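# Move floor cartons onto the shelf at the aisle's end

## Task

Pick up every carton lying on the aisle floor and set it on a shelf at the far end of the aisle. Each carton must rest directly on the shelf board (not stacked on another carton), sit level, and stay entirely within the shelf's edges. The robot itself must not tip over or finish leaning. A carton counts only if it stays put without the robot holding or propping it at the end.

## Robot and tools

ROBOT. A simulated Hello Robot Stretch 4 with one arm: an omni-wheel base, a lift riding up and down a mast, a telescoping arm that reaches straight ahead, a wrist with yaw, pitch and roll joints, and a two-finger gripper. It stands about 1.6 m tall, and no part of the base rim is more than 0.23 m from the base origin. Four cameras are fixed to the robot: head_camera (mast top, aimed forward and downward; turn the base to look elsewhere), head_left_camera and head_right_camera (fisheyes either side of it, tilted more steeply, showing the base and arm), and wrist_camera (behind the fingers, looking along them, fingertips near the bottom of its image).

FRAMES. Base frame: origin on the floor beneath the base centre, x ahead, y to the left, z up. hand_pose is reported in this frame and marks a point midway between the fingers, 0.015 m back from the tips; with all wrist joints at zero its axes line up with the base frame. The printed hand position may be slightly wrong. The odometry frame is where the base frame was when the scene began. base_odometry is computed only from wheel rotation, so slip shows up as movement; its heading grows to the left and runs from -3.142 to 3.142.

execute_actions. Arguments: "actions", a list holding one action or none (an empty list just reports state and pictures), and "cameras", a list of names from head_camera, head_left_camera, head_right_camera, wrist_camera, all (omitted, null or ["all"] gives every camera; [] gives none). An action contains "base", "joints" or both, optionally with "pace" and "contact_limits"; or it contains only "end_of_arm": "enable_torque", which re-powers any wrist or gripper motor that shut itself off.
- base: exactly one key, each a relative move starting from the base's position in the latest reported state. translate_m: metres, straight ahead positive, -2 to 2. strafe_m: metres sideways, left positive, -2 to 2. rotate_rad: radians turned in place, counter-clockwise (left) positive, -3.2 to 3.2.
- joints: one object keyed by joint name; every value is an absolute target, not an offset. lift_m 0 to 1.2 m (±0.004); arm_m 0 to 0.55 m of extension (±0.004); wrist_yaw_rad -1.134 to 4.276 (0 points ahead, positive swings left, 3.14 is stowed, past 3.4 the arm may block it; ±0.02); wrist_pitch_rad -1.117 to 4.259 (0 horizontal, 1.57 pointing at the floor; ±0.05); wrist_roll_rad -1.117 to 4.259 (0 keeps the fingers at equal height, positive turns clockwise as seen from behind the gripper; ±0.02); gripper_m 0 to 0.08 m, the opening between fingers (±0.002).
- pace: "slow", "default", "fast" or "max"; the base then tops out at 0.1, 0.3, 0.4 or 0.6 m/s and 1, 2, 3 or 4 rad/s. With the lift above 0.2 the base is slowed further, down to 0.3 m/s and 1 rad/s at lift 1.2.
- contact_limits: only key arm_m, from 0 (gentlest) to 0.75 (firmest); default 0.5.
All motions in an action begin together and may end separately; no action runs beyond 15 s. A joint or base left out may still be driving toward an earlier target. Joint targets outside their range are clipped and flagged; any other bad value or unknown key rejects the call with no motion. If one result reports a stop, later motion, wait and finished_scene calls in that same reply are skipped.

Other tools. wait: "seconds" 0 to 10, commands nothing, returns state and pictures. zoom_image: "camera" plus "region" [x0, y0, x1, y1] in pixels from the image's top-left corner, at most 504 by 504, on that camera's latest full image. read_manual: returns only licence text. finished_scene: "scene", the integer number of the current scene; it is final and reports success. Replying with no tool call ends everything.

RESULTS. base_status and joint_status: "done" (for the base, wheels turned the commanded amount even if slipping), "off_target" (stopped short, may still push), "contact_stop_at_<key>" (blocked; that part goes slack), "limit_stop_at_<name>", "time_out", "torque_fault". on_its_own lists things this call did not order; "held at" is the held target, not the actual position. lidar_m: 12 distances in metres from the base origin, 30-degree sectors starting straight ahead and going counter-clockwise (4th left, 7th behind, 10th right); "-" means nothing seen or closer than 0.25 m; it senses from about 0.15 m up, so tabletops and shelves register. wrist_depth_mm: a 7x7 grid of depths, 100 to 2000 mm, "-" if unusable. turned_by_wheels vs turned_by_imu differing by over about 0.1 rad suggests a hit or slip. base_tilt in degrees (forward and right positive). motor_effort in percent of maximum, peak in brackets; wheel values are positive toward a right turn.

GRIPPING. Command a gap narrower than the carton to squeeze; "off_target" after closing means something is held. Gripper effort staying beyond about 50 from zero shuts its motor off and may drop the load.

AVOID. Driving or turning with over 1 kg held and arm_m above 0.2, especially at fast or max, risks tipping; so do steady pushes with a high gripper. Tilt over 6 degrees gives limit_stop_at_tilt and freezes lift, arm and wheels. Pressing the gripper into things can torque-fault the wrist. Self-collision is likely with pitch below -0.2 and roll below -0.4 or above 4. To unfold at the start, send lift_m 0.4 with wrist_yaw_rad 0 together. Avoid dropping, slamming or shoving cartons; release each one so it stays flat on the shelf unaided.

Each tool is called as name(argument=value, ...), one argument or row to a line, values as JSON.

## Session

execute_actions(
  actions=[
    {"joints":{"lift_m":0.4,"wrist_yaw_rad":0,"gripper_m":0.08}},
  ],
)

Scene clock: 2.47 s.
base_odometry: x=+0.000 y=+0.000 heading=+0.000 (m, m, rad; odometry frame)
turned_by_wheels: +0.000 (rad since the last result)
turned_by_imu: -0.001 (rad since the last result)
base_tilt: forward=+0.4 right=+0.6 (deg)
lidar_m: 1.30 1.57 1.60 1.61 0.85 0.75 1.04 0.95 2.13 2.13 2.38 1.32
base_status: not commanded
joint_positions: lift_m=+0.400 arm_m=+0.002 wrist_yaw_rad=+0.000 wrist_pitch_rad=+0.003 wrist_roll_rad=-0.003 gripper_m=+0.080
joint_status: all done
motor_effort: lift_m=+22(23) arm_m=+0(0) wrist_yaw_rad=+0(11) wrist_pitch_rad=-6(9) wrist_roll_rad=-2(2) gripper_m=+3(2) wheel_0=+0(1) wheel_1=-1(1) wheel_2=+0(0) (%)
hand_pose: x=+0.3853 y=-0.0874 z=+0.5773 quat_wxyz=(+1.000, -0.002, +0.002, +0.000) (m; base frame)
wrist_depth_mm: 1808 - - 1983 1863 1756 1661 / 1808 - 1537 1366 1255 1229 1098 / 1808 - - 1921 1808 1708 1661 / 1808 - - 1983 1808 1808 1661 / 1756 - - 1983 1863 1808 1661 / 1756 130 1618 1863 155 1708 1661 / - - 1366 1499 135 - 1430
pictures: head_camera, head_left_camera, head_right_camera, wrist_camera
camera_calibration (this result's frames):
wrist_camera: T_world_to_cam=[[-0.0582457, -0.997726, 0.033918, -0.0959478], [-0.0388698, -0.0316833, -0.998742, 0.637349], [0.997545, -0.0594908, -0.036936, -0.215351], [0, 0, 0, 1]] pos_world=[0.234007, -0.0883476, 0.631847]
Images, in order (width x height): head_camera 420x560, head_left_camera 420x672, head_right_camera 420x672, wrist_camera 616x392.

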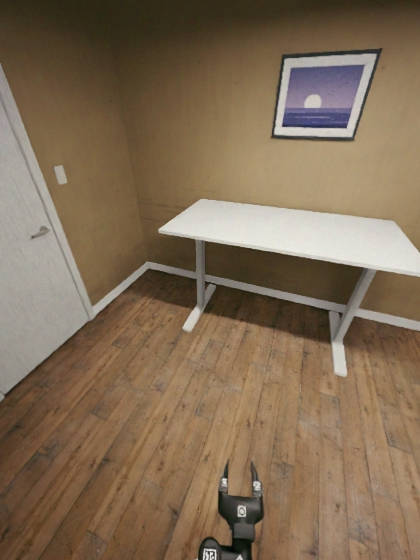

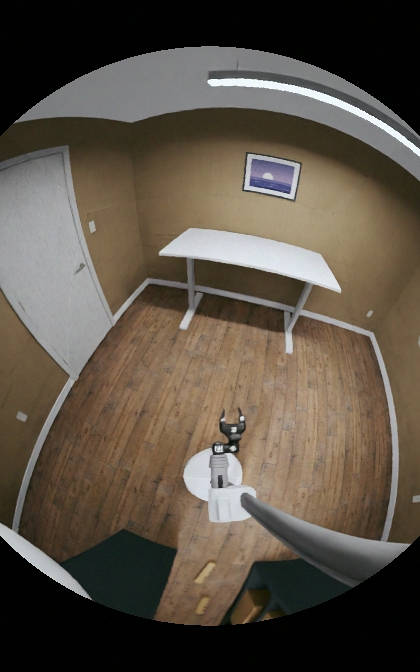

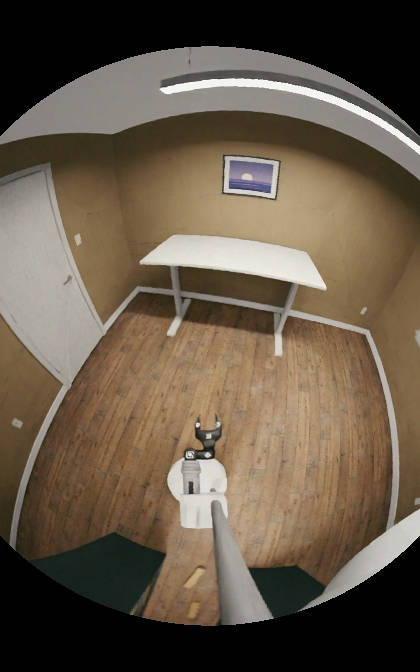

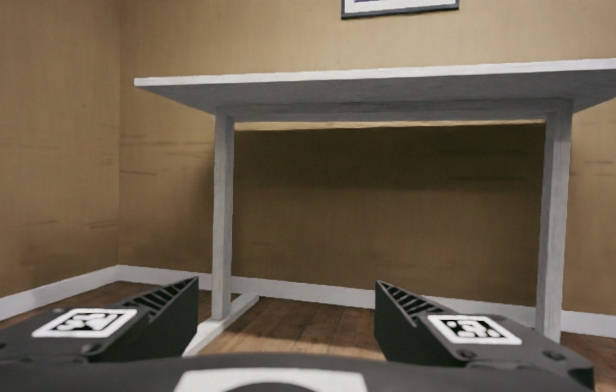

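execute_actions(
  actions=[
    {"base":{"rotate_rad":2.85}},
  ],
)

Scene clock: 7.77 s.
base_odometry: x=+0.000 y=+0.000 heading=+2.849 (m, m, rad; odometry frame)
turned_by_wheels: +2.849 (rad since the last result)
turned_by_imu: +2.878 (rad since the last result)
base_tilt: forward=+0.4 right=+0.6 (deg)
lidar_m: 0.75 0.92 1.08 2.09 2.17 1.35 1.34 1.38 1.64 1.61 1.68 0.78
base_status: done
joint_positions: lift_m=+0.400 arm_m=+0.002 wrist_yaw_rad=+0.000 wrist_pitch_rad=+0.003 wrist_roll_rad=-0.003 gripper_m=+0.080
joint_status: not commanded
motor_effort: lift_m=+21(22) arm_m=+0(0) wrist_yaw_rad=-2(3) wrist_pitch_rad=-10(8) wrist_roll_rad=-2(2) gripper_m=+2(1) wheel_0=-2(11) wheel_1=-2(10) wheel_2=-3(8) (%)
hand_pose: x=+0.3853 y=-0.0874 z=+0.5775 quat_wxyz=(+1.000, -0.002, +0.002, +0.000) (m; base frame)
wrist_depth_mm: 1025 1430 - 535 539 539 544 / 1255 1430 - 535 539 544 549 / 976 1397 - 544 544 549 549 / 976 1464 - 544 554 554 549 / 1366 1499 - 544 554 549 559 / 917 130 1708 554 155 554 559 / - - 1499 554 135 - 1366
pictures: head_camera, head_left_camera, head_right_camera, wrist_camera
camera_calibration (this result's frames):
wrist_camera: T_world_to_cam=[[-0.0583211, -0.997722, 0.033916, -0.0959364], [-0.0388721, -0.0316784, -0.998742, 0.637504], [0.997541, -0.0595661, -0.036936, -0.215386], [0, 0, 0, 1]] pos_world=[0.234042, -0.0883524, 0.632001]
Images, in order (width x height): head_camera 420x560, head_left_camera 420x672, head_right_camera 420x672, wrist_camera 616x392.

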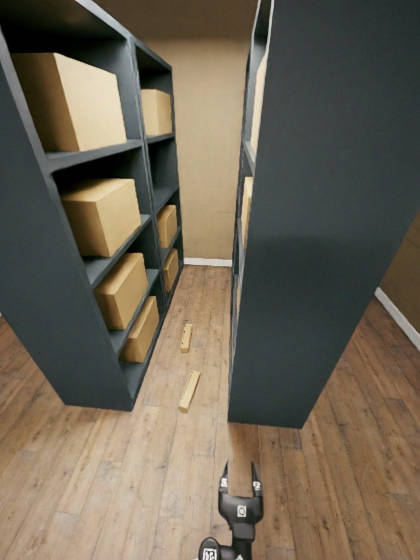

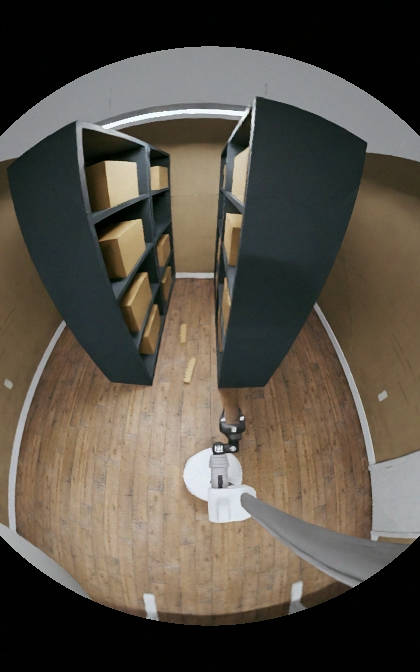

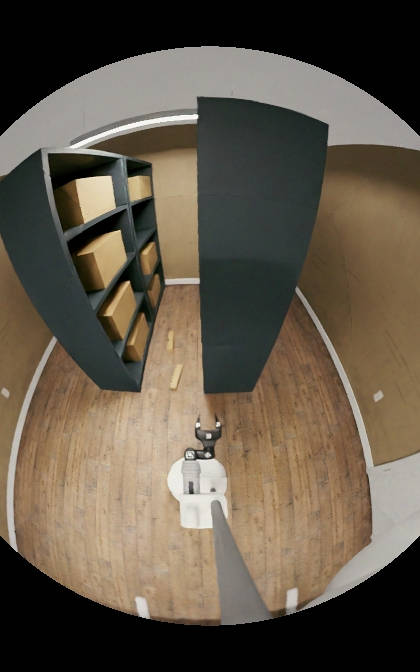

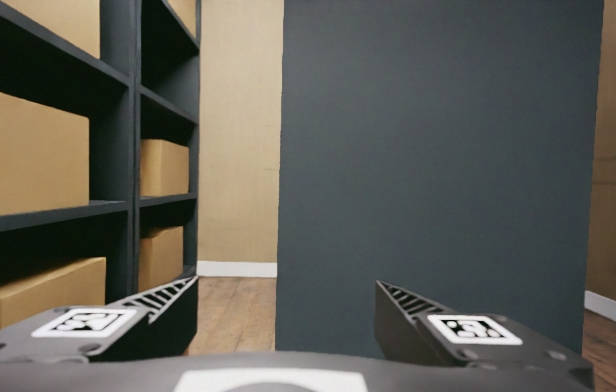

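execute_actions(
  actions=[
    {"base":{"rotate_rad":-0.08}},
  ],
  cameras=[],
)

execute_actions(
  actions=[
    {"base":{"strafe_m":0.27},"joints":{"wrist_pitch_rad":1.57,"arm_m":0.5}},
  ],
  cameras=["head_camera"],
)

execute_actions(
  actions=[
    {"base":{"translate_m":0.3}},
  ],
  cameras=["head_camera","wrist_camera"],
)

Scene clock: 16.10 s.
base_odometry: x=+0.000 y=+0.000 heading=+2.770 (m, m, rad; odometry frame)
turned_by_wheels: -0.080 (rad since the last result)
turned_by_imu: -0.082 (rad since the last result)
base_tilt: forward=+0.3 right=+0.5 (deg)
lidar_m: 0.74 0.93 0.99 2.10 2.15 1.38 1.33 1.36 1.71 1.60 1.64 0.80
base_status: done
joint_positions: lift_m=+0.400 arm_m=+0.002 wrist_yaw_rad=+0.000 wrist_pitch_rad=+0.003 wrist_roll_rad=-0.003 gripper_m=+0.080
joint_status: not commanded
motor_effort: lift_m=+20(20) arm_m=+0(0) wrist_yaw_rad=+1(1) wrist_pitch_rad=-9(8) wrist_roll_rad=-2(2) gripper_m=+3(2) wheel_0=+1(5) wheel_1=+0(2) wheel_2=+1(6) (%)
hand_pose: x=+0.3853 y=-0.0874 z=+0.5775 quat_wxyz=(+1.000, -0.002, +0.002, +0.000) (m; base frame)
wrist_depth_mm: 1118 - - 549 554 569 1921 / 1336 - - 549 564 574 1863 / 1366 - - 554 569 574 1983 / 1255 - - 554 569 585 1983 / 1366 1983 - 564 574 585 1863 / 1042 129 554 564 155 580 1808 / - - 1366 564 135 - 1499
pictures: none
No camera images: the call's "cameras" was empty. Leave "cameras" out to get every camera's image.

Scene clock: 18.63 s.
base_odometry: x=-0.098 y=-0.252 heading=+2.770 (m, m, rad; odometry frame)
turned_by_wheels: +0.000 (rad since the last result)
turned_by_imu: -0.001 (rad since the last result)
base_tilt: forward=+0.3 right=+0.5 (deg)
lidar_m: 1.04 0.77 0.99 1.82 1.86 2.24 1.37 1.37 2.00 1.87 1.92 0.80
base_status: done
joint_positions: lift_m=+0.400 arm_m=+0.498 wrist_yaw_rad=+0.000 wrist_pitch_rad=+1.570 wrist_roll_rad=-0.004 gripper_m=+0.080
joint_status: all done
motor_effort: lift_m=+20(20) arm_m=+9(8) wrist_yaw_rad=-1(0) wrist_pitch_rad=-2(7) wrist_roll_rad=-2(1) gripper_m=+3(3) wheel_0=+0(10) wheel_1=-1(9) wheel_2=+0(3) (%)
hand_pose: x=+0.6695 y=-0.0874 z=+0.3655 quat_wxyz=(+0.707, -0.001, +0.707, +0.001) (m; base frame)
wrist_depth_mm: 496 504 452 512 508 442 442 / 500 504 455 512 512 442 274 / 504 508 512 512 517 477 508 / 504 517 517 512 521 521 530 / 508 512 517 517 521 530 530 / 508 130 521 530 155 530 530 / - - 525 525 135 - 539
pictures: head_camera
Images, in order (width x height): head_camera 420x560.

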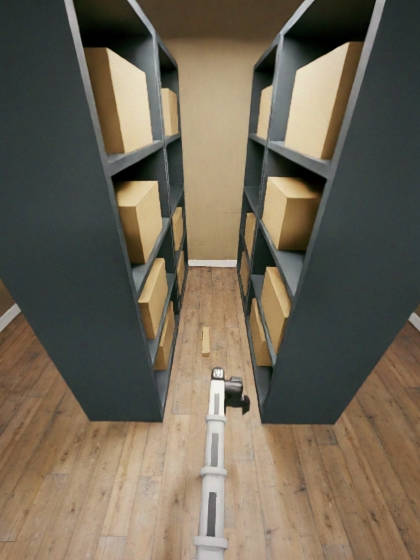

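Scene clock: 21.10 s.
base_odometry: x=-0.378 y=-0.143 heading=+2.770 (m, m, rad; odometry frame)
turned_by_wheels: +0.000 (rad since the last result)
turned_by_imu: -0.002 (rad since the last result)
base_tilt: forward=+0.3 right=+0.5 (deg)
lidar_m: 0.93 0.51 0.58 1.85 1.89 2.47 1.99 1.70 1.98 1.86 0.67 0.52
base_status: done
joint_positions: lift_m=+0.400 arm_m=+0.498 wrist_yaw_rad=+0.000 wrist_pitch_rad=+1.570 wrist_roll_rad=-0.004 gripper_m=+0.080
joint_status: not commanded
motor_effort: lift_m=+20(20) arm_m=+9(9) wrist_yaw_rad=-1(0) wrist_pitch_rad=-1(2) wrist_roll_rad=-1(2) gripper_m=+3(1) wheel_0=+1(9) wheel_1=+1(8) wheel_2=-1(12) (%)
hand_pose: x=+0.6695 y=-0.0874 z=+0.3655 quat_wxyz=(+0.707, -0.001, +0.707, +0.001) (m; base frame)
wrist_depth_mm: 496 500 504 508 512 379 289 / 500 508 512 512 512 439 436 / 504 508 512 517 517 449 449 / 508 512 455 521 521 445 449 / 508 512 462 525 521 449 455 / 508 130 462 525 155 452 455 / - - 469 525 135 - 462
pictures: head_camera, wrist_camera
camera_calibration (this result's frames):
wrist_camera: T_world_to_cam=[[0.0339828, -0.997698, 0.0586887, -0.143072], [-0.998875, -0.0319618, 0.0350393, 0.701696], [-0.0330829, -0.0598134, -0.997661, 0.534388], [0, 0, 0, 1]] pos_world=[0.723448, -0.0883511, 0.516948]
Images, in order (width x height): head_camera 420x560, wrist_camera 616x392.

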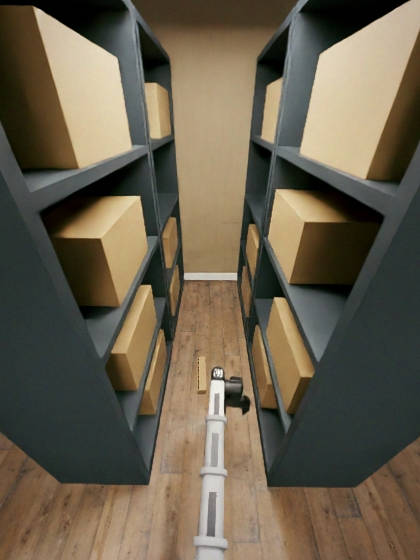

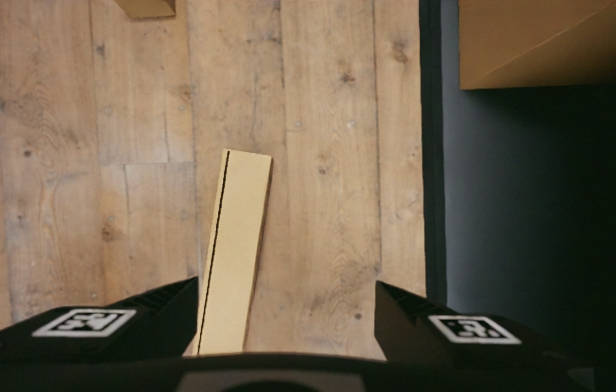

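execute_actions(
  actions=[
    {"base":{"strafe_m":0.068},"joints":{"wrist_roll_rad":0.15,"arm_m":0.455,"lift_m":0.16}},
  ],
  cameras=["wrist_camera"],
)

Scene clock: 30.77 s.
base_odometry: x=-0.402 y=-0.206 heading=+2.770 (m, m, rad; odometry frame)
turned_by_wheels: +0.000 (rad since the last result)
turned_by_imu: -0.001 (rad since the last result)
base_tilt: forward=+0.3 right=+0.6 (deg)
lidar_m: 1.17 0.48 0.57 1.78 1.83 2.35 1.98 1.69 2.03 1.93 0.68 0.56
base_status: done
joint_positions: lift_m=+0.160 arm_m=+0.457 wrist_yaw_rad=+0.000 wrist_pitch_rad=+1.570 wrist_roll_rad=+0.150 gripper_m=+0.080
joint_status: all done
motor_effort: lift_m=+17(19) arm_m=-9(8) wrist_yaw_rad=+0(2) wrist_pitch_rad=+1(2) wrist_roll_rad=-1(0) gripper_m=+2(4) wheel_0=+0(9) wheel_1=-1(7) wheel_2=+0(1) (%)
hand_pose: x=+0.6276 y=-0.0874 z=+0.1258 quat_wxyz=(+0.705, +0.053, +0.705, -0.053) (m; base frame)
wrist_depth_mm: 265 267 270 271 274 276 278 / 267 270 271 216 276 277 279 / 267 271 272 219 277 278 281 / 271 272 273 220 278 279 283 / 273 274 273 220 279 282 285 / 272 130 220 222 155 283 287 / - - 277 223 135 - -
pictures: wrist_camera
camera_calibration (this result's frames):
wrist_camera: T_world_to_cam=[[-0.11903, -0.991159, 0.058609, -0.0309703], [-0.991993, 0.121225, 0.0354141, 0.677211], [-0.0422058, -0.0539244, -0.997653, 0.300097], [0, 0, 0, 1]] pos_world=[0.680768, -0.0966085, 0.277225]
Images, in order (width x height): wrist_camera 616x392.

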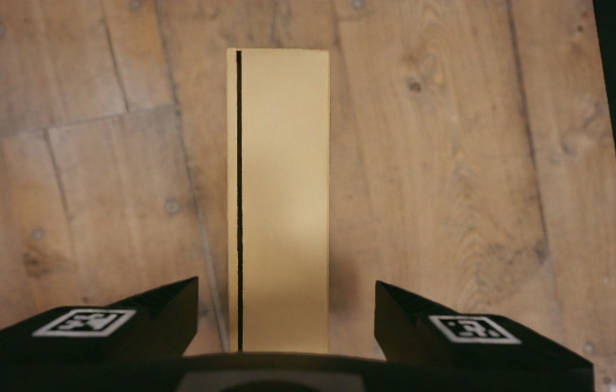

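execute_actions(
  actions=[
    {"base":{"strafe_m":0.005},"joints":{"lift_m":0.065},"pace":"slow"},
  ],
  cameras=[],
)

execute_actions(
  actions=[
    {"joints":{"gripper_m":0.03}},
  ],
  cameras=[],
)

execute_actions(
  actions=[
    {"joints":{"lift_m":0.19}},
  ],
  cameras=[],
)

execute_actions(
  actions=[
    {"base":{"strafe_m":-0.06},"joints":{"wrist_roll_rad":1.57,"arm_m":0.55}},
  ],
  cameras=[],
)

execute_actions(
  actions=[
    {"base":{"rotate_rad":0.03},"pace":"slow"},
  ],
  cameras=[],
)

execute_actions(
  actions=[
    {"base":{"translate_m":0.62}},
  ],
  cameras=["head_camera","head_left_camera"],
)

Scene clock: 41.43 s.
base_odometry: x=-0.404 y=-0.210 heading=+2.770 (m, m, rad; odometry frame)
turned_by_wheels: +0.000 (rad since the last result)
turned_by_imu: -0.001 (rad since the last result)
base_tilt: forward=+0.3 right=+0.6 (deg)
lidar_m: 1.17 0.48 0.58 1.78 1.83 2.36 1.99 1.70 2.04 1.93 0.67 0.57
base_status: done
joint_positions: lift_m=+0.065 arm_m=+0.457 wrist_yaw_rad=+0.000 wrist_pitch_rad=+1.570 wrist_roll_rad=+0.150 gripper_m=+0.080
joint_status: all done
motor_effort: lift_m=+16(17) arm_m=-9(9) wrist_yaw_rad=+1(0) wrist_pitch_rad=-2(1) wrist_roll_rad=-1(1) gripper_m=+1(2) wheel_0=-4(8) wheel_1=+3(4) wheel_2=+0(0) (%)
hand_pose: x=+0.6276 y=-0.0874 z=+0.0308 quat_wxyz=(+0.705, +0.053, +0.705, -0.053) (m; base frame)
wrist_depth_mm: 174 175 121 122 180 180 182 / 175 176 121 123 181 182 182 / 176 177 122 123 181 182 184 / 177 178 123 124 182 184 185 / 178 180 124 125 183 185 186 / 179 130 124 125 148 185 187 / - - 125 126 126 - -
pictures: none
No camera images: the call's "cameras" was empty. Leave "cameras" out to get every camera's image.

Scene clock: 42.43 s.
base_odometry: x=-0.404 y=-0.210 heading=+2.770 (m, m, rad; odometry frame)
turned_by_wheels: +0.000 (rad since the last result)
turned_by_imu: +0.000 (rad since the last result)
base_tilt: forward=+0.2 right=+0.6 (deg)
lidar_m: 1.16 0.49 0.58 1.76 1.82 2.35 1.98 1.72 2.05 1.93 0.68 0.56
base_status: not commanded
joint_positions: lift_m=+0.065 arm_m=+0.457 wrist_yaw_rad=+0.000 wrist_pitch_rad=+1.570 wrist_roll_rad=+0.150 gripper_m=+0.059
joint_status: gripper_m off_target (ended at +0.059, target +0.030)
on_its_own: gripper_m is held at +0.053, not at your +0.030, by its contact guard: the fingers met something
motor_effort: lift_m=+17(16) arm_m=-9(9) wrist_yaw_rad=+0(0) wrist_pitch_rad=-1(1) wrist_roll_rad=-1(0) gripper_m=-39(45) wheel_0=-4(4) wheel_1=+3(3) wheel_2=+0(0) (%)
hand_pose: x=+0.6276 y=-0.0874 z=+0.0308 quat_wxyz=(+0.705, +0.053, +0.705, -0.053) (m; base frame)
wrist_depth_mm: 174 175 121 122 179 181 182 / 175 176 121 122 180 182 182 / 176 178 122 123 181 183 183 / 177 178 123 124 182 183 185 / 179 179 124 125 183 185 186 / 179 126 124 125 126 186 187 / - - 125 126 - - 188
pictures: none
No camera images: the call's "cameras" was empty. Leave "cameras" out to get every camera's image.

Scene clock: 44.00 s.
base_odometry: x=-0.404 y=-0.210 heading=+2.770 (m, m, rad; odometry frame)
turned_by_wheels: +0.000 (rad since the last result)
turned_by_imu: +0.000 (rad since the last result)
base_tilt: forward=+0.2 right=+0.6 (deg)
lidar_m: 0.49 0.49 0.57 1.77 1.82 2.37 1.99 1.69 2.06 1.94 0.65 0.57
base_status: not commanded
joint_positions: lift_m=+0.190 arm_m=+0.457 wrist_yaw_rad=+0.000 wrist_pitch_rad=+1.570 wrist_roll_rad=+0.150 gripper_m=+0.059
joint_status: all done
on_its_own: gripper_m is held at +0.053, not at your +0.030, by its contact guard: the fingers met something
motor_effort: lift_m=+22(23) arm_m=-9(9) wrist_yaw_rad=-1(1) wrist_pitch_rad=-1(2) wrist_roll_rad=-1(1) gripper_m=-42(40) wheel_0=-4(4) wheel_1=+3(3) wheel_2=+0(0) (%)
hand_pose: x=+0.6276 y=-0.0874 z=+0.1553 quat_wxyz=(+0.705, +0.053, +0.705, -0.053) (m; base frame)
wrist_depth_mm: 294 297 121 122 303 304 307 / 296 298 121 122 307 307 309 / 298 300 122 123 307 309 310 / 301 301 123 124 309 310 314 / 301 304 124 125 310 312 315 / 303 126 125 125 126 315 319 / - - 125 126 - - 319
pictures: none
No camera images: the call's "cameras" was empty. Leave "cameras" out to get every camera's image.

Scene clock: 45.40 s.
base_odometry: x=-0.382 y=-0.155 heading=+2.769 (m, m, rad; odometry frame)
turned_by_wheels: +0.000 (rad since the last result)
turned_by_imu: -0.001 (rad since the last result)
base_tilt: forward=+0.3 right=+0.6 (deg)
lidar_m: 0.71 0.50 0.57 1.83 1.88 2.46 1.98 1.68 1.97 1.87 0.66 0.53
base_status: done
joint_positions: lift_m=+0.190 arm_m=+0.548 wrist_yaw_rad=+0.000 wrist_pitch_rad=+1.570 wrist_roll_rad=+1.570 gripper_m=+0.059
joint_status: all done
on_its_own: gripper_m is held at +0.053, not at your +0.030, by its contact guard: the fingers met something
motor_effort: lift_m=+22(22) arm_m=+9(10) wrist_yaw_rad=+1(1) wrist_pitch_rad=+0(1) wrist_roll_rad=-1(5) gripper_m=-40(40) wheel_0=-2(7) wheel_1=+1(8) wheel_2=+0(2) (%)
hand_pose: x=+0.7195 y=-0.0874 z=+0.1553 quat_wxyz=(+0.501, +0.500, +0.500, -0.499) (m; base frame)
wrist_depth_mm: 294 297 121 122 303 307 310 / 294 297 122 122 306 309 310 / 296 300 122 123 307 309 312 / 297 300 123 124 309 312 314 / 300 301 124 124 310 312 315 / 301 126 124 125 127 314 319 / - - 125 126 - - 319
pictures: none
No camera images: the call's "cameras" was empty. Leave "cameras" out to get every camera's image.

Scene clock: 46.03 s.
base_odometry: x=-0.382 y=-0.155 heading=+2.799 (m, m, rad; odometry frame)
turned_by_wheels: +0.029 (rad since the last result)
turned_by_imu: +0.030 (rad since the last result)
base_tilt: forward=+0.3 right=+0.5 (deg)
lidar_m: 0.72 0.52 0.60 1.84 1.90 2.55 1.98 1.70 1.99 1.87 0.65 0.53
base_status: done
joint_positions: lift_m=+0.190 arm_m=+0.548 wrist_yaw_rad=+0.000 wrist_pitch_rad=+1.570 wrist_roll_rad=+1.570 gripper_m=+0.059
joint_status: not commanded
on_its_own: gripper_m is held at +0.053, not at your +0.030, by its contact guard: the fingers met something
motor_effort: lift_m=+22(22) arm_m=+9(9) wrist_yaw_rad=-2(1) wrist_pitch_rad=-1(0) wrist_roll_rad=-1(1) gripper_m=-40(42) wheel_0=-2(4) wheel_1=-2(1) wheel_2=-3(6) (%)
hand_pose: x=+0.7195 y=-0.0874 z=+0.1553 quat_wxyz=(+0.501, +0.500, +0.500, -0.499) (m; base frame)
wrist_depth_mm: 294 296 121 122 303 306 307 / 296 297 121 122 306 307 310 / 297 300 122 123 306 310 312 / 298 301 123 124 309 314 315 / 301 301 124 125 309 314 317 / 301 126 124 125 126 314 317 / - - 125 126 - - 320
pictures: none
No camera images: the call's "cameras" was empty. Leave "cameras" out to get every camera's image.

Scene clock: 49.57 s.
base_odometry: x=-0.966 y=+0.054 heading=+2.799 (m, m, rad; odometry frame)
turned_by_wheels: +0.000 (rad since the last result)
turned_by_imu: -0.004 (rad since the last result)
base_tilt: forward=+0.3 right=+0.5 (deg)
lidar_m: 0.69 0.42 0.30 0.28 0.29 2.69 3.10 2.42 0.29 0.28 0.29 0.39
base_status: done
joint_positions: lift_m=+0.190 arm_m=+0.548 wrist_yaw_rad=+0.000 wrist_pitch_rad=+1.570 wrist_roll_rad=+1.570 gripper_m=+0.059
joint_status: not commanded
on_its_own: gripper_m is held at +0.053, not at your +0.030, by its contact guard: the fingers met something
motor_effort: lift_m=+21(22) arm_m=+9(9) wrist_yaw_rad=+0(0) wrist_pitch_rad=+0(0) wrist_roll_rad=-1(1) gripper_m=-41(38) wheel_0=+2(8) wheel_1=+0(1) wheel_2=-1(10) (%)
hand_pose: x=+0.7195 y=-0.0874 z=+0.1554 quat_wxyz=(+0.501, +0.500, +0.500, -0.499) (m; base frame)
wrist_depth_mm: 293 296 121 122 304 306 309 / 296 298 122 123 304 307 310 / 297 300 122 123 307 310 312 / 297 300 123 124 309 312 315 / 300 303 124 124 310 314 315 / 301 126 125 125 127 315 319 / - - 125 126 - - 320
pictures: head_camera, head_left_camera
Images, in order (width x height): head_camera 420x560, head_left_camera 420x672.

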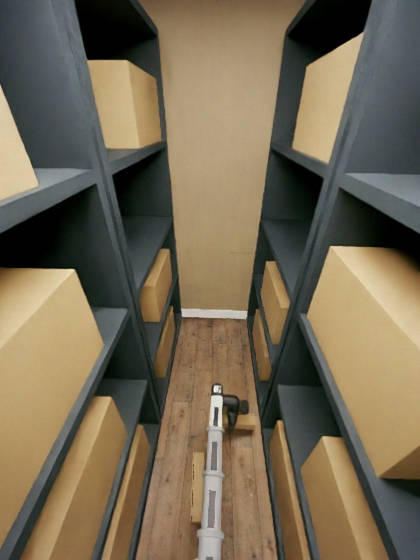

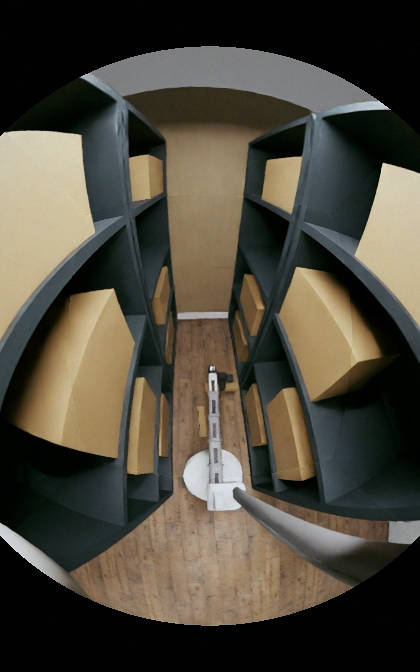

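execute_actions(
  actions=[
    {"base":{"translate_m":0.05},"joints":{"lift_m":0.068},"pace":"slow"},
  ],
  cameras=[],
)

execute_actions(
  actions=[
    {"joints":{"gripper_m":0.08}},
  ],
  cameras=[],
)

execute_actions(
  actions=[
    {"joints":{"lift_m":0.2}},
  ],
  cameras=[],
)

execute_actions(
  actions=[
    {"joints":{"arm_m":0.17,"wrist_yaw_rad":2.18,"wrist_roll_rad":2.18}},
  ],
  cameras=["wrist_camera"],
)

Scene clock: 58.37 s.
base_odometry: x=-1.013 y=+0.070 heading=+2.799 (m, m, rad; odometry frame)
turned_by_wheels: +0.000 (rad since the last result)
turned_by_imu: -0.001 (rad since the last result)
base_tilt: forward=+0.4 right=+0.5 (deg)
lidar_m: 1.01 0.42 0.30 0.27 0.28 3.07 3.14 2.47 0.30 0.27 0.30 0.38
base_status: done
joint_positions: lift_m=+0.068 arm_m=+0.548 wrist_yaw_rad=+0.000 wrist_pitch_rad=+1.570 wrist_roll_rad=+1.570 gripper_m=+0.059
joint_status: all done
on_its_own: gripper_m is held at +0.053, not at your +0.030, by its contact guard: the fingers met something
motor_effort: lift_m=+17(20) arm_m=+9(9) wrist_yaw_rad=-2(0) wrist_pitch_rad=-2(1) wrist_roll_rad=-1(1) gripper_m=-41(42) wheel_0=+3(7) wheel_1=+2(2) wheel_2=-3(7) (%)
hand_pose: x=+0.7195 y=-0.0874 z=+0.0338 quat_wxyz=(+0.501, +0.500, +0.500, -0.499) (m; base frame)
wrist_depth_mm: 177 178 121 122 182 185 186 / 177 179 122 122 183 185 186 / 179 180 122 123 185 186 187 / 179 181 123 124 186 187 189 / 181 182 124 124 187 189 190 / 181 126 125 125 126 189 191 / - - 125 126 - - 192
pictures: none
No camera images: the call's "cameras" was empty. Leave "cameras" out to get every camera's image.

Scene clock: 59.30 s.
base_odometry: x=-1.013 y=+0.070 heading=+2.799 (m, m, rad; odometry frame)
turned_by_wheels: +0.000 (rad since the last result)
turned_by_imu: +0.000 (rad since the last result)
base_tilt: forward=+0.3 right=+0.5 (deg)
lidar_m: 1.01 0.44 0.30 0.27 0.30 3.07 3.15 2.48 0.29 0.26 0.29 0.39
base_status: not commanded
joint_positions: lift_m=+0.068 arm_m=+0.548 wrist_yaw_rad=+0.000 wrist_pitch_rad=+1.570 wrist_roll_rad=+1.570 gripper_m=+0.080
joint_status: all done
motor_effort: lift_m=+17(16) arm_m=+9(9) wrist_yaw_rad=+0(1) wrist_pitch_rad=-1(1) wrist_roll_rad=-1(1) gripper_m=+0(40) wheel_0=+3(3) wheel_1=+1(2) wheel_2=-3(2) (%)
hand_pose: x=+0.7195 y=-0.0874 z=+0.0338 quat_wxyz=(+0.501, +0.500, +0.500, -0.499) (m; base frame)
wrist_depth_mm: 176 178 124 125 183 184 186 / 177 179 124 126 183 186 187 / 179 180 125 126 185 187 187 / 179 181 126 127 186 187 189 / 181 182 127 127 187 189 190 / 180 130 127 128 136 189 191 / - - 128 129 129 - -
pictures: none
No camera images: the call's "cameras" was empty. Leave "cameras" out to get every camera's image.

Scene clock: 60.90 s.
base_odometry: x=-1.013 y=+0.070 heading=+2.799 (m, m, rad; odometry frame)
turned_by_wheels: +0.000 (rad since the last result)
turned_by_imu: +0.000 (rad since the last result)
base_tilt: forward=+0.4 right=+0.6 (deg)
lidar_m: 1.03 0.43 0.30 0.28 0.30 3.07 3.15 2.49 0.29 0.28 0.29 0.39
base_status: not commanded
joint_positions: lift_m=+0.200 arm_m=+0.548 wrist_yaw_rad=+0.000 wrist_pitch_rad=+1.570 wrist_roll_rad=+1.570 gripper_m=+0.080
joint_status: all done
motor_effort: lift_m=+22(22) arm_m=+9(9) wrist_yaw_rad=-1(1) wrist_pitch_rad=+0(0) wrist_roll_rad=-1(1) gripper_m=+3(2) wheel_0=+3(3) wheel_1=+2(2) wheel_2=-3(2) (%)
hand_pose: x=+0.7195 y=-0.0874 z=+0.1653 quat_wxyz=(+0.501, +0.500, +0.500, -0.499) (m; base frame)
wrist_depth_mm: 303 306 307 310 314 317 319 / 304 307 310 256 317 319 320 / 306 307 310 258 319 319 322 / 309 310 312 258 317 324 324 / 309 312 315 260 320 324 325 / 310 129 315 262 155 324 329 / - - 317 263 135 - -
pictures: none
No camera images: the call's "cameras" was empty. Leave "cameras" out to get every camera's image.

Scene clock: 63.13 s.
base_odometry: x=-1.013 y=+0.070 heading=+2.799 (m, m, rad; odometry frame)
turned_by_wheels: +0.000 (rad since the last result)
turned_by_imu: -0.001 (rad since the last result)
base_tilt: forward=+0.3 right=+0.5 (deg)
lidar_m: 1.02 0.44 0.30 0.28 0.30 3.07 3.15 2.48 0.31 0.27 0.29 0.39
base_status: not commanded
joint_positions: lift_m=+0.200 arm_m=+0.172 wrist_yaw_rad=+2.180 wrist_pitch_rad=+1.570 wrist_roll_rad=+2.180 gripper_m=+0.080
joint_status: all done
motor_effort: lift_m=+22(22) arm_m=-9(10) wrist_yaw_rad=-1(4) wrist_pitch_rad=+2(1) wrist_roll_rad=-2(8) gripper_m=+3(3) wheel_0=+3(3) wheel_1=+1(2) wheel_2=-2(2) (%)
hand_pose: x=+0.4141 y=+0.0502 z=+0.1653 quat_wxyz=(+0.707, +0.000, +0.707, +0.000) (m; base frame)
wrist_depth_mm: 304 307 309 310 314 317 317 / 306 309 309 312 315 317 320 / 307 312 256 315 319 319 322 / 310 310 258 317 320 322 324 / 312 315 260 319 322 324 327 / 310 130 260 322 155 324 329 / - - 263 324 135 - -
pictures: wrist_camera
camera_calibration (this result's frames):
wrist_camera: T_world_to_cam=[[0.0301539, -0.997877, 0.0577305, 0.0164209], [-0.998941, -0.0280766, 0.0364609, 0.457524], [-0.0347626, -0.0587687, -0.997666, 0.335139], [0, 0, 0, 1]] pos_world=[0.468194, 0.0489274, 0.316727]
Images, in order (width x height): wrist_camera 616x392.

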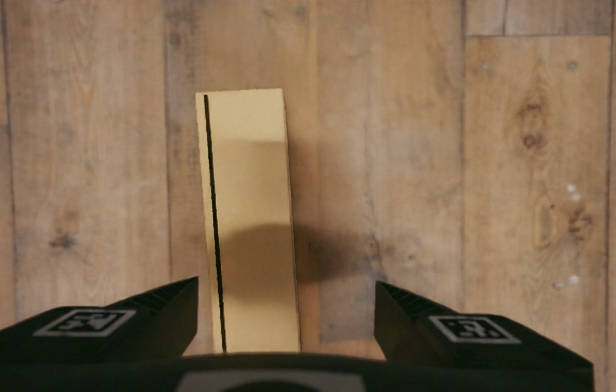

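execute_actions(
  actions=[
    {"base":{"strafe_m":0.02},"joints":{"wrist_roll_rad":2.11,"lift_m":0.14},"pace":"slow"},
  ],
  cameras=["wrist_camera"],
)

Scene clock: 68.57 s.
base_odometry: x=-1.020 y=+0.052 heading=+2.799 (m, m, rad; odometry frame)
turned_by_wheels: +0.000 (rad since the last result)
turned_by_imu: -0.001 (rad since the last result)
base_tilt: forward=+0.3 right=+0.5 (deg)
lidar_m: 1.10 0.41 0.26 0.26 0.27 3.24 3.15 2.51 0.31 0.29 0.31 0.42
base_status: done
joint_positions: lift_m=+0.140 arm_m=+0.172 wrist_yaw_rad=+2.180 wrist_pitch_rad=+1.570 wrist_roll_rad=+2.110 gripper_m=+0.080
joint_status: all done
motor_effort: lift_m=+16(21) arm_m=-9(9) wrist_yaw_rad=+0(0) wrist_pitch_rad=+1(1) wrist_roll_rad=-3(2) gripper_m=+2(1) wheel_0=-2(8) wheel_1=+1(3) wheel_2=+0(4) (%)
hand_pose: x=+0.4141 y=+0.0502 z=+0.1058 quat_wxyz=(+0.706, -0.024, +0.707, +0.025) (m; base frame)
wrist_depth_mm: 248 248 251 253 253 256 258 / 248 250 250 198 256 258 259 / 250 252 198 198 256 258 260 / 251 253 199 200 258 262 263 / 253 255 200 201 260 262 264 / 253 129 202 202 155 264 265 / - - 202 204 135 - -
pictures: wrist_camera
camera_calibration (this result's frames):
wrist_camera: T_world_to_cam=[[0.0995285, -0.993361, 0.0576904, -0.00908873], [-0.994566, -0.0975356, 0.0363947, 0.461378], [-0.0305262, -0.0609992, -0.997671, 0.274087], [0, 0, 0, 1]] pos_world=[0.468142, 0.0526914, 0.257181]
Images, in order (width x height): wrist_camera 616x392.

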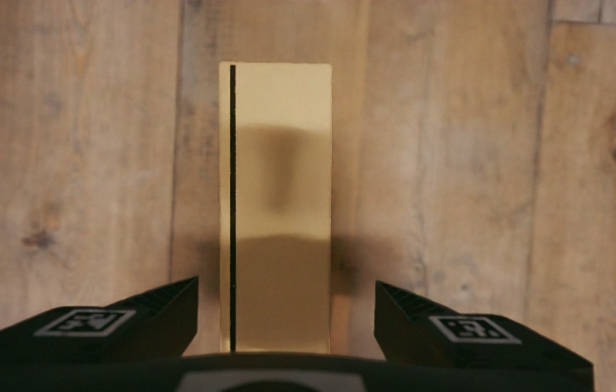

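execute_actions(
  actions=[
    {"joints":{"wrist_roll_rad":2.18,"wrist_yaw_rad":2.25}},
  ],
  cameras=[],
)

execute_actions(
  actions=[
    {"joints":{"lift_m":0.065},"pace":"slow"},
  ],
  cameras=[],
)

execute_actions(
  actions=[
    {"joints":{"gripper_m":0.03}},
  ],
  cameras=[],
)

execute_actions(
  actions=[
    {"joints":{"lift_m":0.2}},
  ],
  cameras=[],
)

execute_actions(
  actions=[
    {"base":{"strafe_m":-0.045},"joints":{"lift_m":1.1,"arm_m":0.4,"wrist_yaw_rad":0.4,"wrist_roll_rad":0}},
  ],
  cameras=[],
)

execute_actions(
  actions=[
    {"base":{"translate_m":0.43},"joints":{"arm_m":0.55}},
  ],
)

Scene clock: 78.60 s.
base_odometry: x=-1.020 y=+0.052 heading=+2.799 (m, m, rad; odometry frame)
turned_by_wheels: +0.000 (rad since the last result)
turned_by_imu: -0.001 (rad since the last result)
base_tilt: forward=+0.2 right=+0.5 (deg)
lidar_m: 1.07 0.41 0.26 0.25 0.28 3.24 3.15 2.48 0.32 0.29 0.30 0.39
base_status: not commanded
joint_positions: lift_m=+0.140 arm_m=+0.172 wrist_yaw_rad=+2.250 wrist_pitch_rad=+1.570 wrist_roll_rad=+2.180 gripper_m=+0.080
joint_status: all done
motor_effort: lift_m=+17(16) arm_m=-9(9) wrist_yaw_rad=+1(6) wrist_pitch_rad=+0(0) wrist_roll_rad=-1(0) gripper_m=+1(3) wheel_0=-3(3) wheel_1=+1(1) wheel_2=+0(0) (%)
hand_pose: x=+0.4104 y=+0.0551 z=+0.1058 quat_wxyz=(+0.706, -0.024, +0.707, +0.025) (m; base frame)
wrist_depth_mm: 247 249 251 252 254 256 257 / 248 251 251 198 255 258 259 / 250 252 253 198 256 259 260 / 252 253 254 200 259 260 263 / 253 255 257 201 262 262 264 / 253 130 202 202 155 264 266 / - - 258 204 135 - -
pictures: none
No camera images: the call's "cameras" was empty. Leave "cameras" out to get every camera's image.

Scene clock: 80.10 s.
base_odometry: x=-1.020 y=+0.052 heading=+2.799 (m, m, rad; odometry frame)
turned_by_wheels: +0.000 (rad since the last result)
turned_by_imu: +0.000 (rad since the last result)
base_tilt: forward=+0.3 right=+0.5 (deg)
lidar_m: 1.08 0.42 0.29 0.25 0.28 3.24 3.16 2.47 0.31 0.28 0.30 0.42
base_status: not commanded
joint_positions: lift_m=+0.065 arm_m=+0.172 wrist_yaw_rad=+2.250 wrist_pitch_rad=+1.570 wrist_roll_rad=+2.180 gripper_m=+0.080
joint_status: all done
motor_effort: lift_m=+16(15) arm_m=-9(9) wrist_yaw_rad=+1(0) wrist_pitch_rad=+0(0) wrist_roll_rad=-1(0) gripper_m=+2(2) wheel_0=-3(3) wheel_1=+1(1) wheel_2=+0(0) (%)
hand_pose: x=+0.4104 y=+0.0551 z=+0.0308 quat_wxyz=(+0.706, -0.024, +0.707, +0.025) (m; base frame)
wrist_depth_mm: 175 176 121 122 179 181 182 / 176 177 122 123 181 182 183 / 177 178 123 124 182 183 184 / 178 179 124 125 183 185 186 / 179 180 124 125 184 185 187 / 180 130 125 126 147 186 188 / - - 125 127 127 - -
pictures: none
No camera images: the call's "cameras" was empty. Leave "cameras" out to get every camera's image.

Scene clock: 81.10 s.
base_odometry: x=-1.020 y=+0.052 heading=+2.799 (m, m, rad; odometry frame)
turned_by_wheels: +0.000 (rad since the last result)
turned_by_imu: +0.000 (rad since the last result)
base_tilt: forward=+0.3 right=+0.6 (deg)
lidar_m: 1.08 0.41 0.28 0.25 0.27 3.26 3.14 2.48 0.32 0.28 0.30 0.41
base_status: not commanded
joint_positions: lift_m=+0.065 arm_m=+0.172 wrist_yaw_rad=+2.250 wrist_pitch_rad=+1.570 wrist_roll_rad=+2.180 gripper_m=+0.059
joint_status: gripper_m off_target (ended at +0.059, target +0.030)
on_its_own: gripper_m is held at +0.053, not at your +0.030, by its contact guard: the fingers met something
motor_effort: lift_m=+16(17) arm_m=-9(9) wrist_yaw_rad=+0(1) wrist_pitch_rad=+0(0) wrist_roll_rad=-1(1) gripper_m=-41(44) wheel_0=-3(3) wheel_1=+1(1) wheel_2=+0(0) (%)
hand_pose: x=+0.4104 y=+0.0551 z=+0.0308 quat_wxyz=(+0.706, -0.024, +0.707, +0.025) (m; base frame)
wrist_depth_mm: 175 176 121 122 179 181 182 / 176 177 122 123 181 182 183 / 177 178 123 124 182 183 185 / 177 180 124 124 183 185 186 / 179 180 125 125 184 186 187 / 180 126 125 126 127 187 187 / - - 126 127 - - 189
pictures: none
No camera images: the call's "cameras" was empty. Leave "cameras" out to get every camera's image.

Scene clock: 82.73 s.
base_odometry: x=-1.020 y=+0.052 heading=+2.799 (m, m, rad; odometry frame)
turned_by_wheels: +0.000 (rad since the last result)
turned_by_imu: +0.000 (rad since the last result)
base_tilt: forward=+0.3 right=+0.5 (deg)
lidar_m: 0.25 0.42 0.28 0.26 0.28 3.24 3.15 2.47 0.32 0.29 0.31 0.41
base_status: not commanded
joint_positions: lift_m=+0.200 arm_m=+0.172 wrist_yaw_rad=+2.250 wrist_pitch_rad=+1.570 wrist_roll_rad=+2.180 gripper_m=+0.059
joint_status: all done
on_its_own: gripper_m is held at +0.053, not at your +0.030, by its contact guard: the fingers met something
motor_effort: lift_m=+22(22) arm_m=-9(9) wrist_yaw_rad=+0(0) wrist_pitch_rad=+0(1) wrist_roll_rad=-1(1) gripper_m=-41(39) wheel_0=-3(3) wheel_1=+1(1) wheel_2=+0(0) (%)
hand_pose: x=+0.4104 y=+0.0551 z=+0.1653 quat_wxyz=(+0.706, -0.024, +0.707, +0.025) (m; base frame)
wrist_depth_mm: 303 306 122 122 314 317 317 / 304 307 122 123 315 319 320 / 307 310 123 124 317 322 322 / 309 310 124 124 319 322 322 / 312 314 125 125 320 322 327 / 314 126 125 126 127 325 329 / - - 125 127 - - 330
pictures: none
No camera images: the call's "cameras" was empty. Leave "cameras" out to get every camera's image.

Scene clock: 87.00 s.
base_odometry: x=-1.005 y=+0.094 heading=+2.799 (m, m, rad; odometry frame)
turned_by_wheels: +0.000 (rad since the last result)
turned_by_imu: -0.001 (rad since the last result)
base_tilt: forward=+0.3 right=+0.5 (deg)
lidar_m: 0.45 0.47 0.34 0.30 0.32 2.87 3.15 2.47 0.29 0.25 0.27 0.35
base_status: done
joint_positions: lift_m=+1.100 arm_m=+0.398 wrist_yaw_rad=+0.400 wrist_pitch_rad=+1.570 wrist_roll_rad=+0.000 gripper_m=+0.059
joint_status: all done
on_its_own: gripper_m is held at +0.053, not at your +0.030, by its contact guard: the fingers met something
motor_effort: lift_m=+22(24) arm_m=+9(10) wrist_yaw_rad=-2(4) wrist_pitch_rad=-1(1) wrist_roll_rad=-3(6) gripper_m=-41(40) wheel_0=-1(11) wheel_1=+0(8) wheel_2=+0(2) (%)
hand_pose: x=+0.6035 y=-0.0804 z=+1.0653 quat_wxyz=(+0.693, -0.140, +0.693, +0.140) (m; base frame)
wrist_depth_mm: 564 1098 121 122 1205 683 418 / 661 931 122 123 991 621 492 / 661 1138 123 124 715 691 591 / 691 1138 124 124 615 439 320 / 854 1205 125 125 691 634 266 / 866 126 125 126 127 707 246 / - - 125 127 - - 234
pictures: none
No camera images: the call's "cameras" was empty. Leave "cameras" out to get every camera's image.

Scene clock: 89.93 s.
base_odometry: x=-1.410 y=+0.238 heading=+2.799 (m, m, rad; odometry frame)
turned_by_wheels: +0.000 (rad since the last result)
turned_by_imu: -0.003 (rad since the last result)
base_tilt: forward=+0.3 right=+0.5 (deg)
lidar_m: 0.60 0.50 0.32 0.31 0.33 0.48 3.62 0.38 0.27 0.25 0.26 0.33
base_status: done
joint_positions: lift_m=+1.100 arm_m=+0.548 wrist_yaw_rad=+0.400 wrist_pitch_rad=+1.570 wrist_roll_rad=+0.000 gripper_m=+0.059
joint_status: all done
on_its_own: gripper_m is held at +0.053, not at your +0.030, by its contact guard: the fingers met something
motor_effort: lift_m=+22(22) arm_m=+9(10) wrist_yaw_rad=+0(0) wrist_pitch_rad=-2(2) wrist_roll_rad=-2(3) gripper_m=-41(40) wheel_0=+2(4) wheel_1=+1(9) wheel_2=+1(9) (%)
hand_pose: x=+0.7535 y=-0.0805 z=+1.0653 quat_wxyz=(+0.693, -0.140, +0.693, +0.141) (m; base frame)
wrist_depth_mm: 603 1118 121 122 798 668 564 / 647 931 122 123 1008 683 691 / 661 1025 123 124 683 691 699 / 866 1160 124 124 580 418 254 / 1098 1229 124 125 496 421 234 / 891 126 125 126 127 421 233 / - - 125 127 - - 234
pictures: head_camera, head_left_camera, head_right_camera, wrist_camera
camera_calibration (this result's frames):
wrist_camera: T_world_to_cam=[[0.416356, -0.907306, 0.0586835, -0.460908], [-0.909171, -0.414941, 0.0351119, 0.662833], [-0.00750706, -0.0679723, -0.997659, 1.21588], [0, 0, 0, 1]] pos_world=[0.803658, -0.0605021, 1.21681]
Images, in order (width x height): head_camera 420x560, head_left_camera 420x672, head_right_camera 420x672, wrist_camera 616x392.

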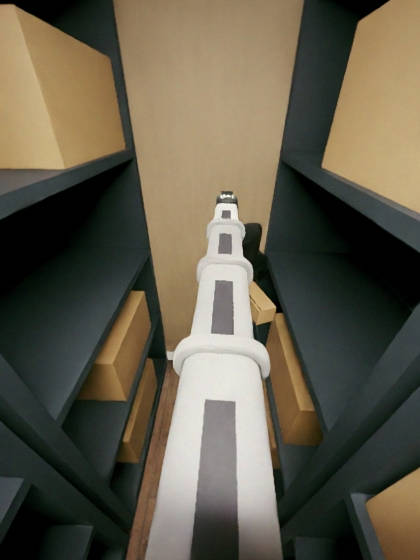

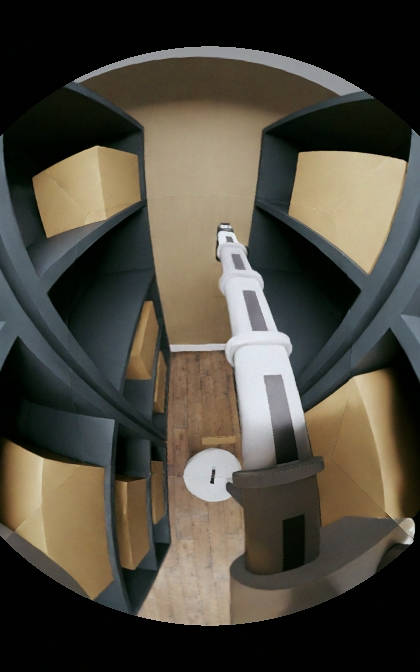

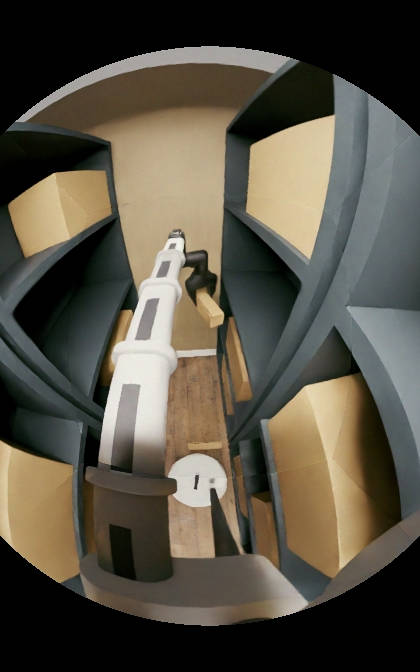

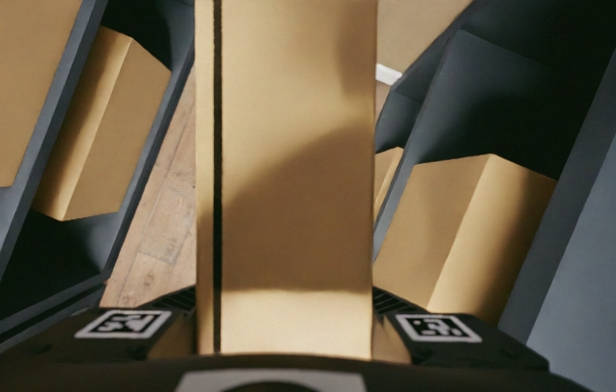

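execute_actions(
  actions=[
    {"joints":{"arm_m":0.4,"lift_m":1.078,"wrist_yaw_rad":0.5}},
  ],
  cameras=[],
)

execute_actions(
  actions=[
    {"base":{"rotate_rad":-0.5},"pace":"slow"},
  ],
  cameras=["head_camera","wrist_camera"],
)

Scene clock: 96.73 s.
base_odometry: x=-1.410 y=+0.238 heading=+2.799 (m, m, rad; odometry frame)
turned_by_wheels: +0.000 (rad since the last result)
turned_by_imu: -0.001 (rad since the last result)
base_tilt: forward=+0.3 right=+0.6 (deg)
lidar_m: 0.49 0.51 0.34 0.32 0.34 0.47 3.61 0.40 0.26 0.25 0.26 0.31
base_status: not commanded
joint_positions: lift_m=+1.078 arm_m=+0.402 wrist_yaw_rad=+0.500 wrist_pitch_rad=+1.570 wrist_roll_rad=+0.000 gripper_m=+0.059
joint_status: all done
on_its_own: gripper_m is held at +0.053, not at your +0.030, by its contact guard: the fingers met something
motor_effort: lift_m=+16(20) arm_m=-9(10) wrist_yaw_rad=+1(2) wrist_pitch_rad=+0(2) wrist_roll_rad=-2(2) gripper_m=-42(39) wheel_0=+2(2) wheel_1=+1(1) wheel_2=+0(0) (%)
hand_pose: x=+0.6145 y=-0.0767 z=+1.0438 quat_wxyz=(+0.685, -0.175, +0.685, +0.175) (m; base frame)
wrist_depth_mm: 574 831 122 122 1060 820 668 / 640 891 122 123 1118 661 399 / 676 1098 123 124 854 521 399 / 946 1160 124 125 647 436 402 / 891 1205 124 125 530 399 402 / 991 126 125 126 127 402 236 / - - 125 127 - - 217
pictures: none
No camera images: the call's "cameras" was empty. Leave "cameras" out to get every camera's image.

Scene clock: 98.43 s.
base_odometry: x=-1.410 y=+0.238 heading=+2.300 (m, m, rad; odometry frame)
turned_by_wheels: -0.499 (rad since the last result)
turned_by_imu: -0.505 (rad since the last result)
base_tilt: forward=+0.4 right=+0.6 (deg)
lidar_m: 0.34 0.93 0.48 0.34 0.32 0.33 0.49 2.75 0.37 0.26 0.25 0.25
base_status: done
joint_positions: lift_m=+1.078 arm_m=+0.402 wrist_yaw_rad=+0.500 wrist_pitch_rad=+1.570 wrist_roll_rad=+0.000 gripper_m=+0.059
joint_status: not commanded
on_its_own: gripper_m is held at +0.053, not at your +0.030, by its contact guard: the fingers met something
motor_effort: lift_m=+17(17) arm_m=-9(9) wrist_yaw_rad=-1(0) wrist_pitch_rad=-1(2) wrist_roll_rad=-2(2) gripper_m=-40(41) wheel_0=+3(10) wheel_1=+3(3) wheel_2=+3(6) (%)
hand_pose: x=+0.6145 y=-0.0767 z=+1.0438 quat_wxyz=(+0.685, -0.175, +0.685, +0.175) (m; base frame)
wrist_depth_mm: 1008 197 122 122 201 202 204 / 991 198 122 123 202 204 205 / 1042 200 123 124 204 205 206 / 1098 201 124 124 205 206 208 / 1118 202 124 125 206 207 208 / 1098 126 125 126 127 208 210 / - - 125 127 - - 211
pictures: head_camera, wrist_camera
camera_calibration (this result's frames):
wrist_camera: T_world_to_cam=[[0.504773, -0.861255, 0.0586776, -0.449098], [-0.863251, -0.503538, 0.0353065, 0.503521], [-0.000861482, -0.0684753, -0.997652, 1.18944], [0, 0, 0, 1]] pos_world=[0.662383, -0.0517984, 1.19522]
Images, in order (width x height): head_camera 420x560, wrist_camera 616x392.

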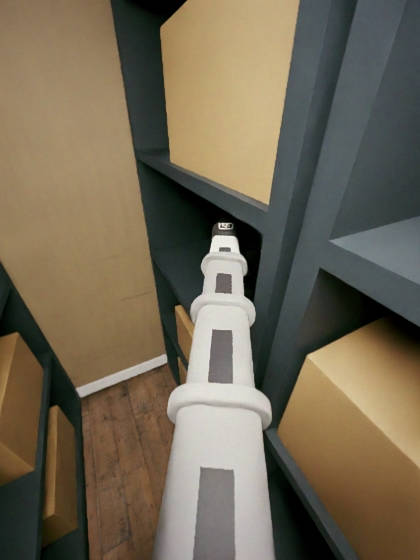

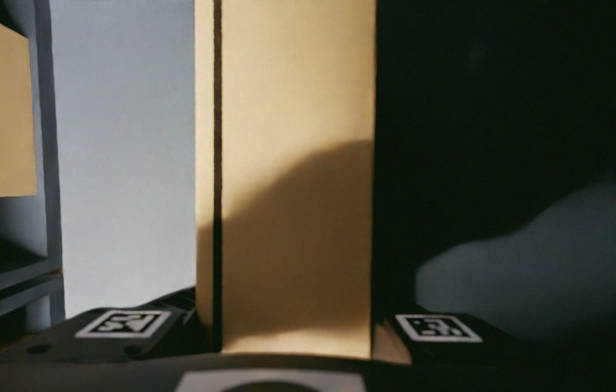

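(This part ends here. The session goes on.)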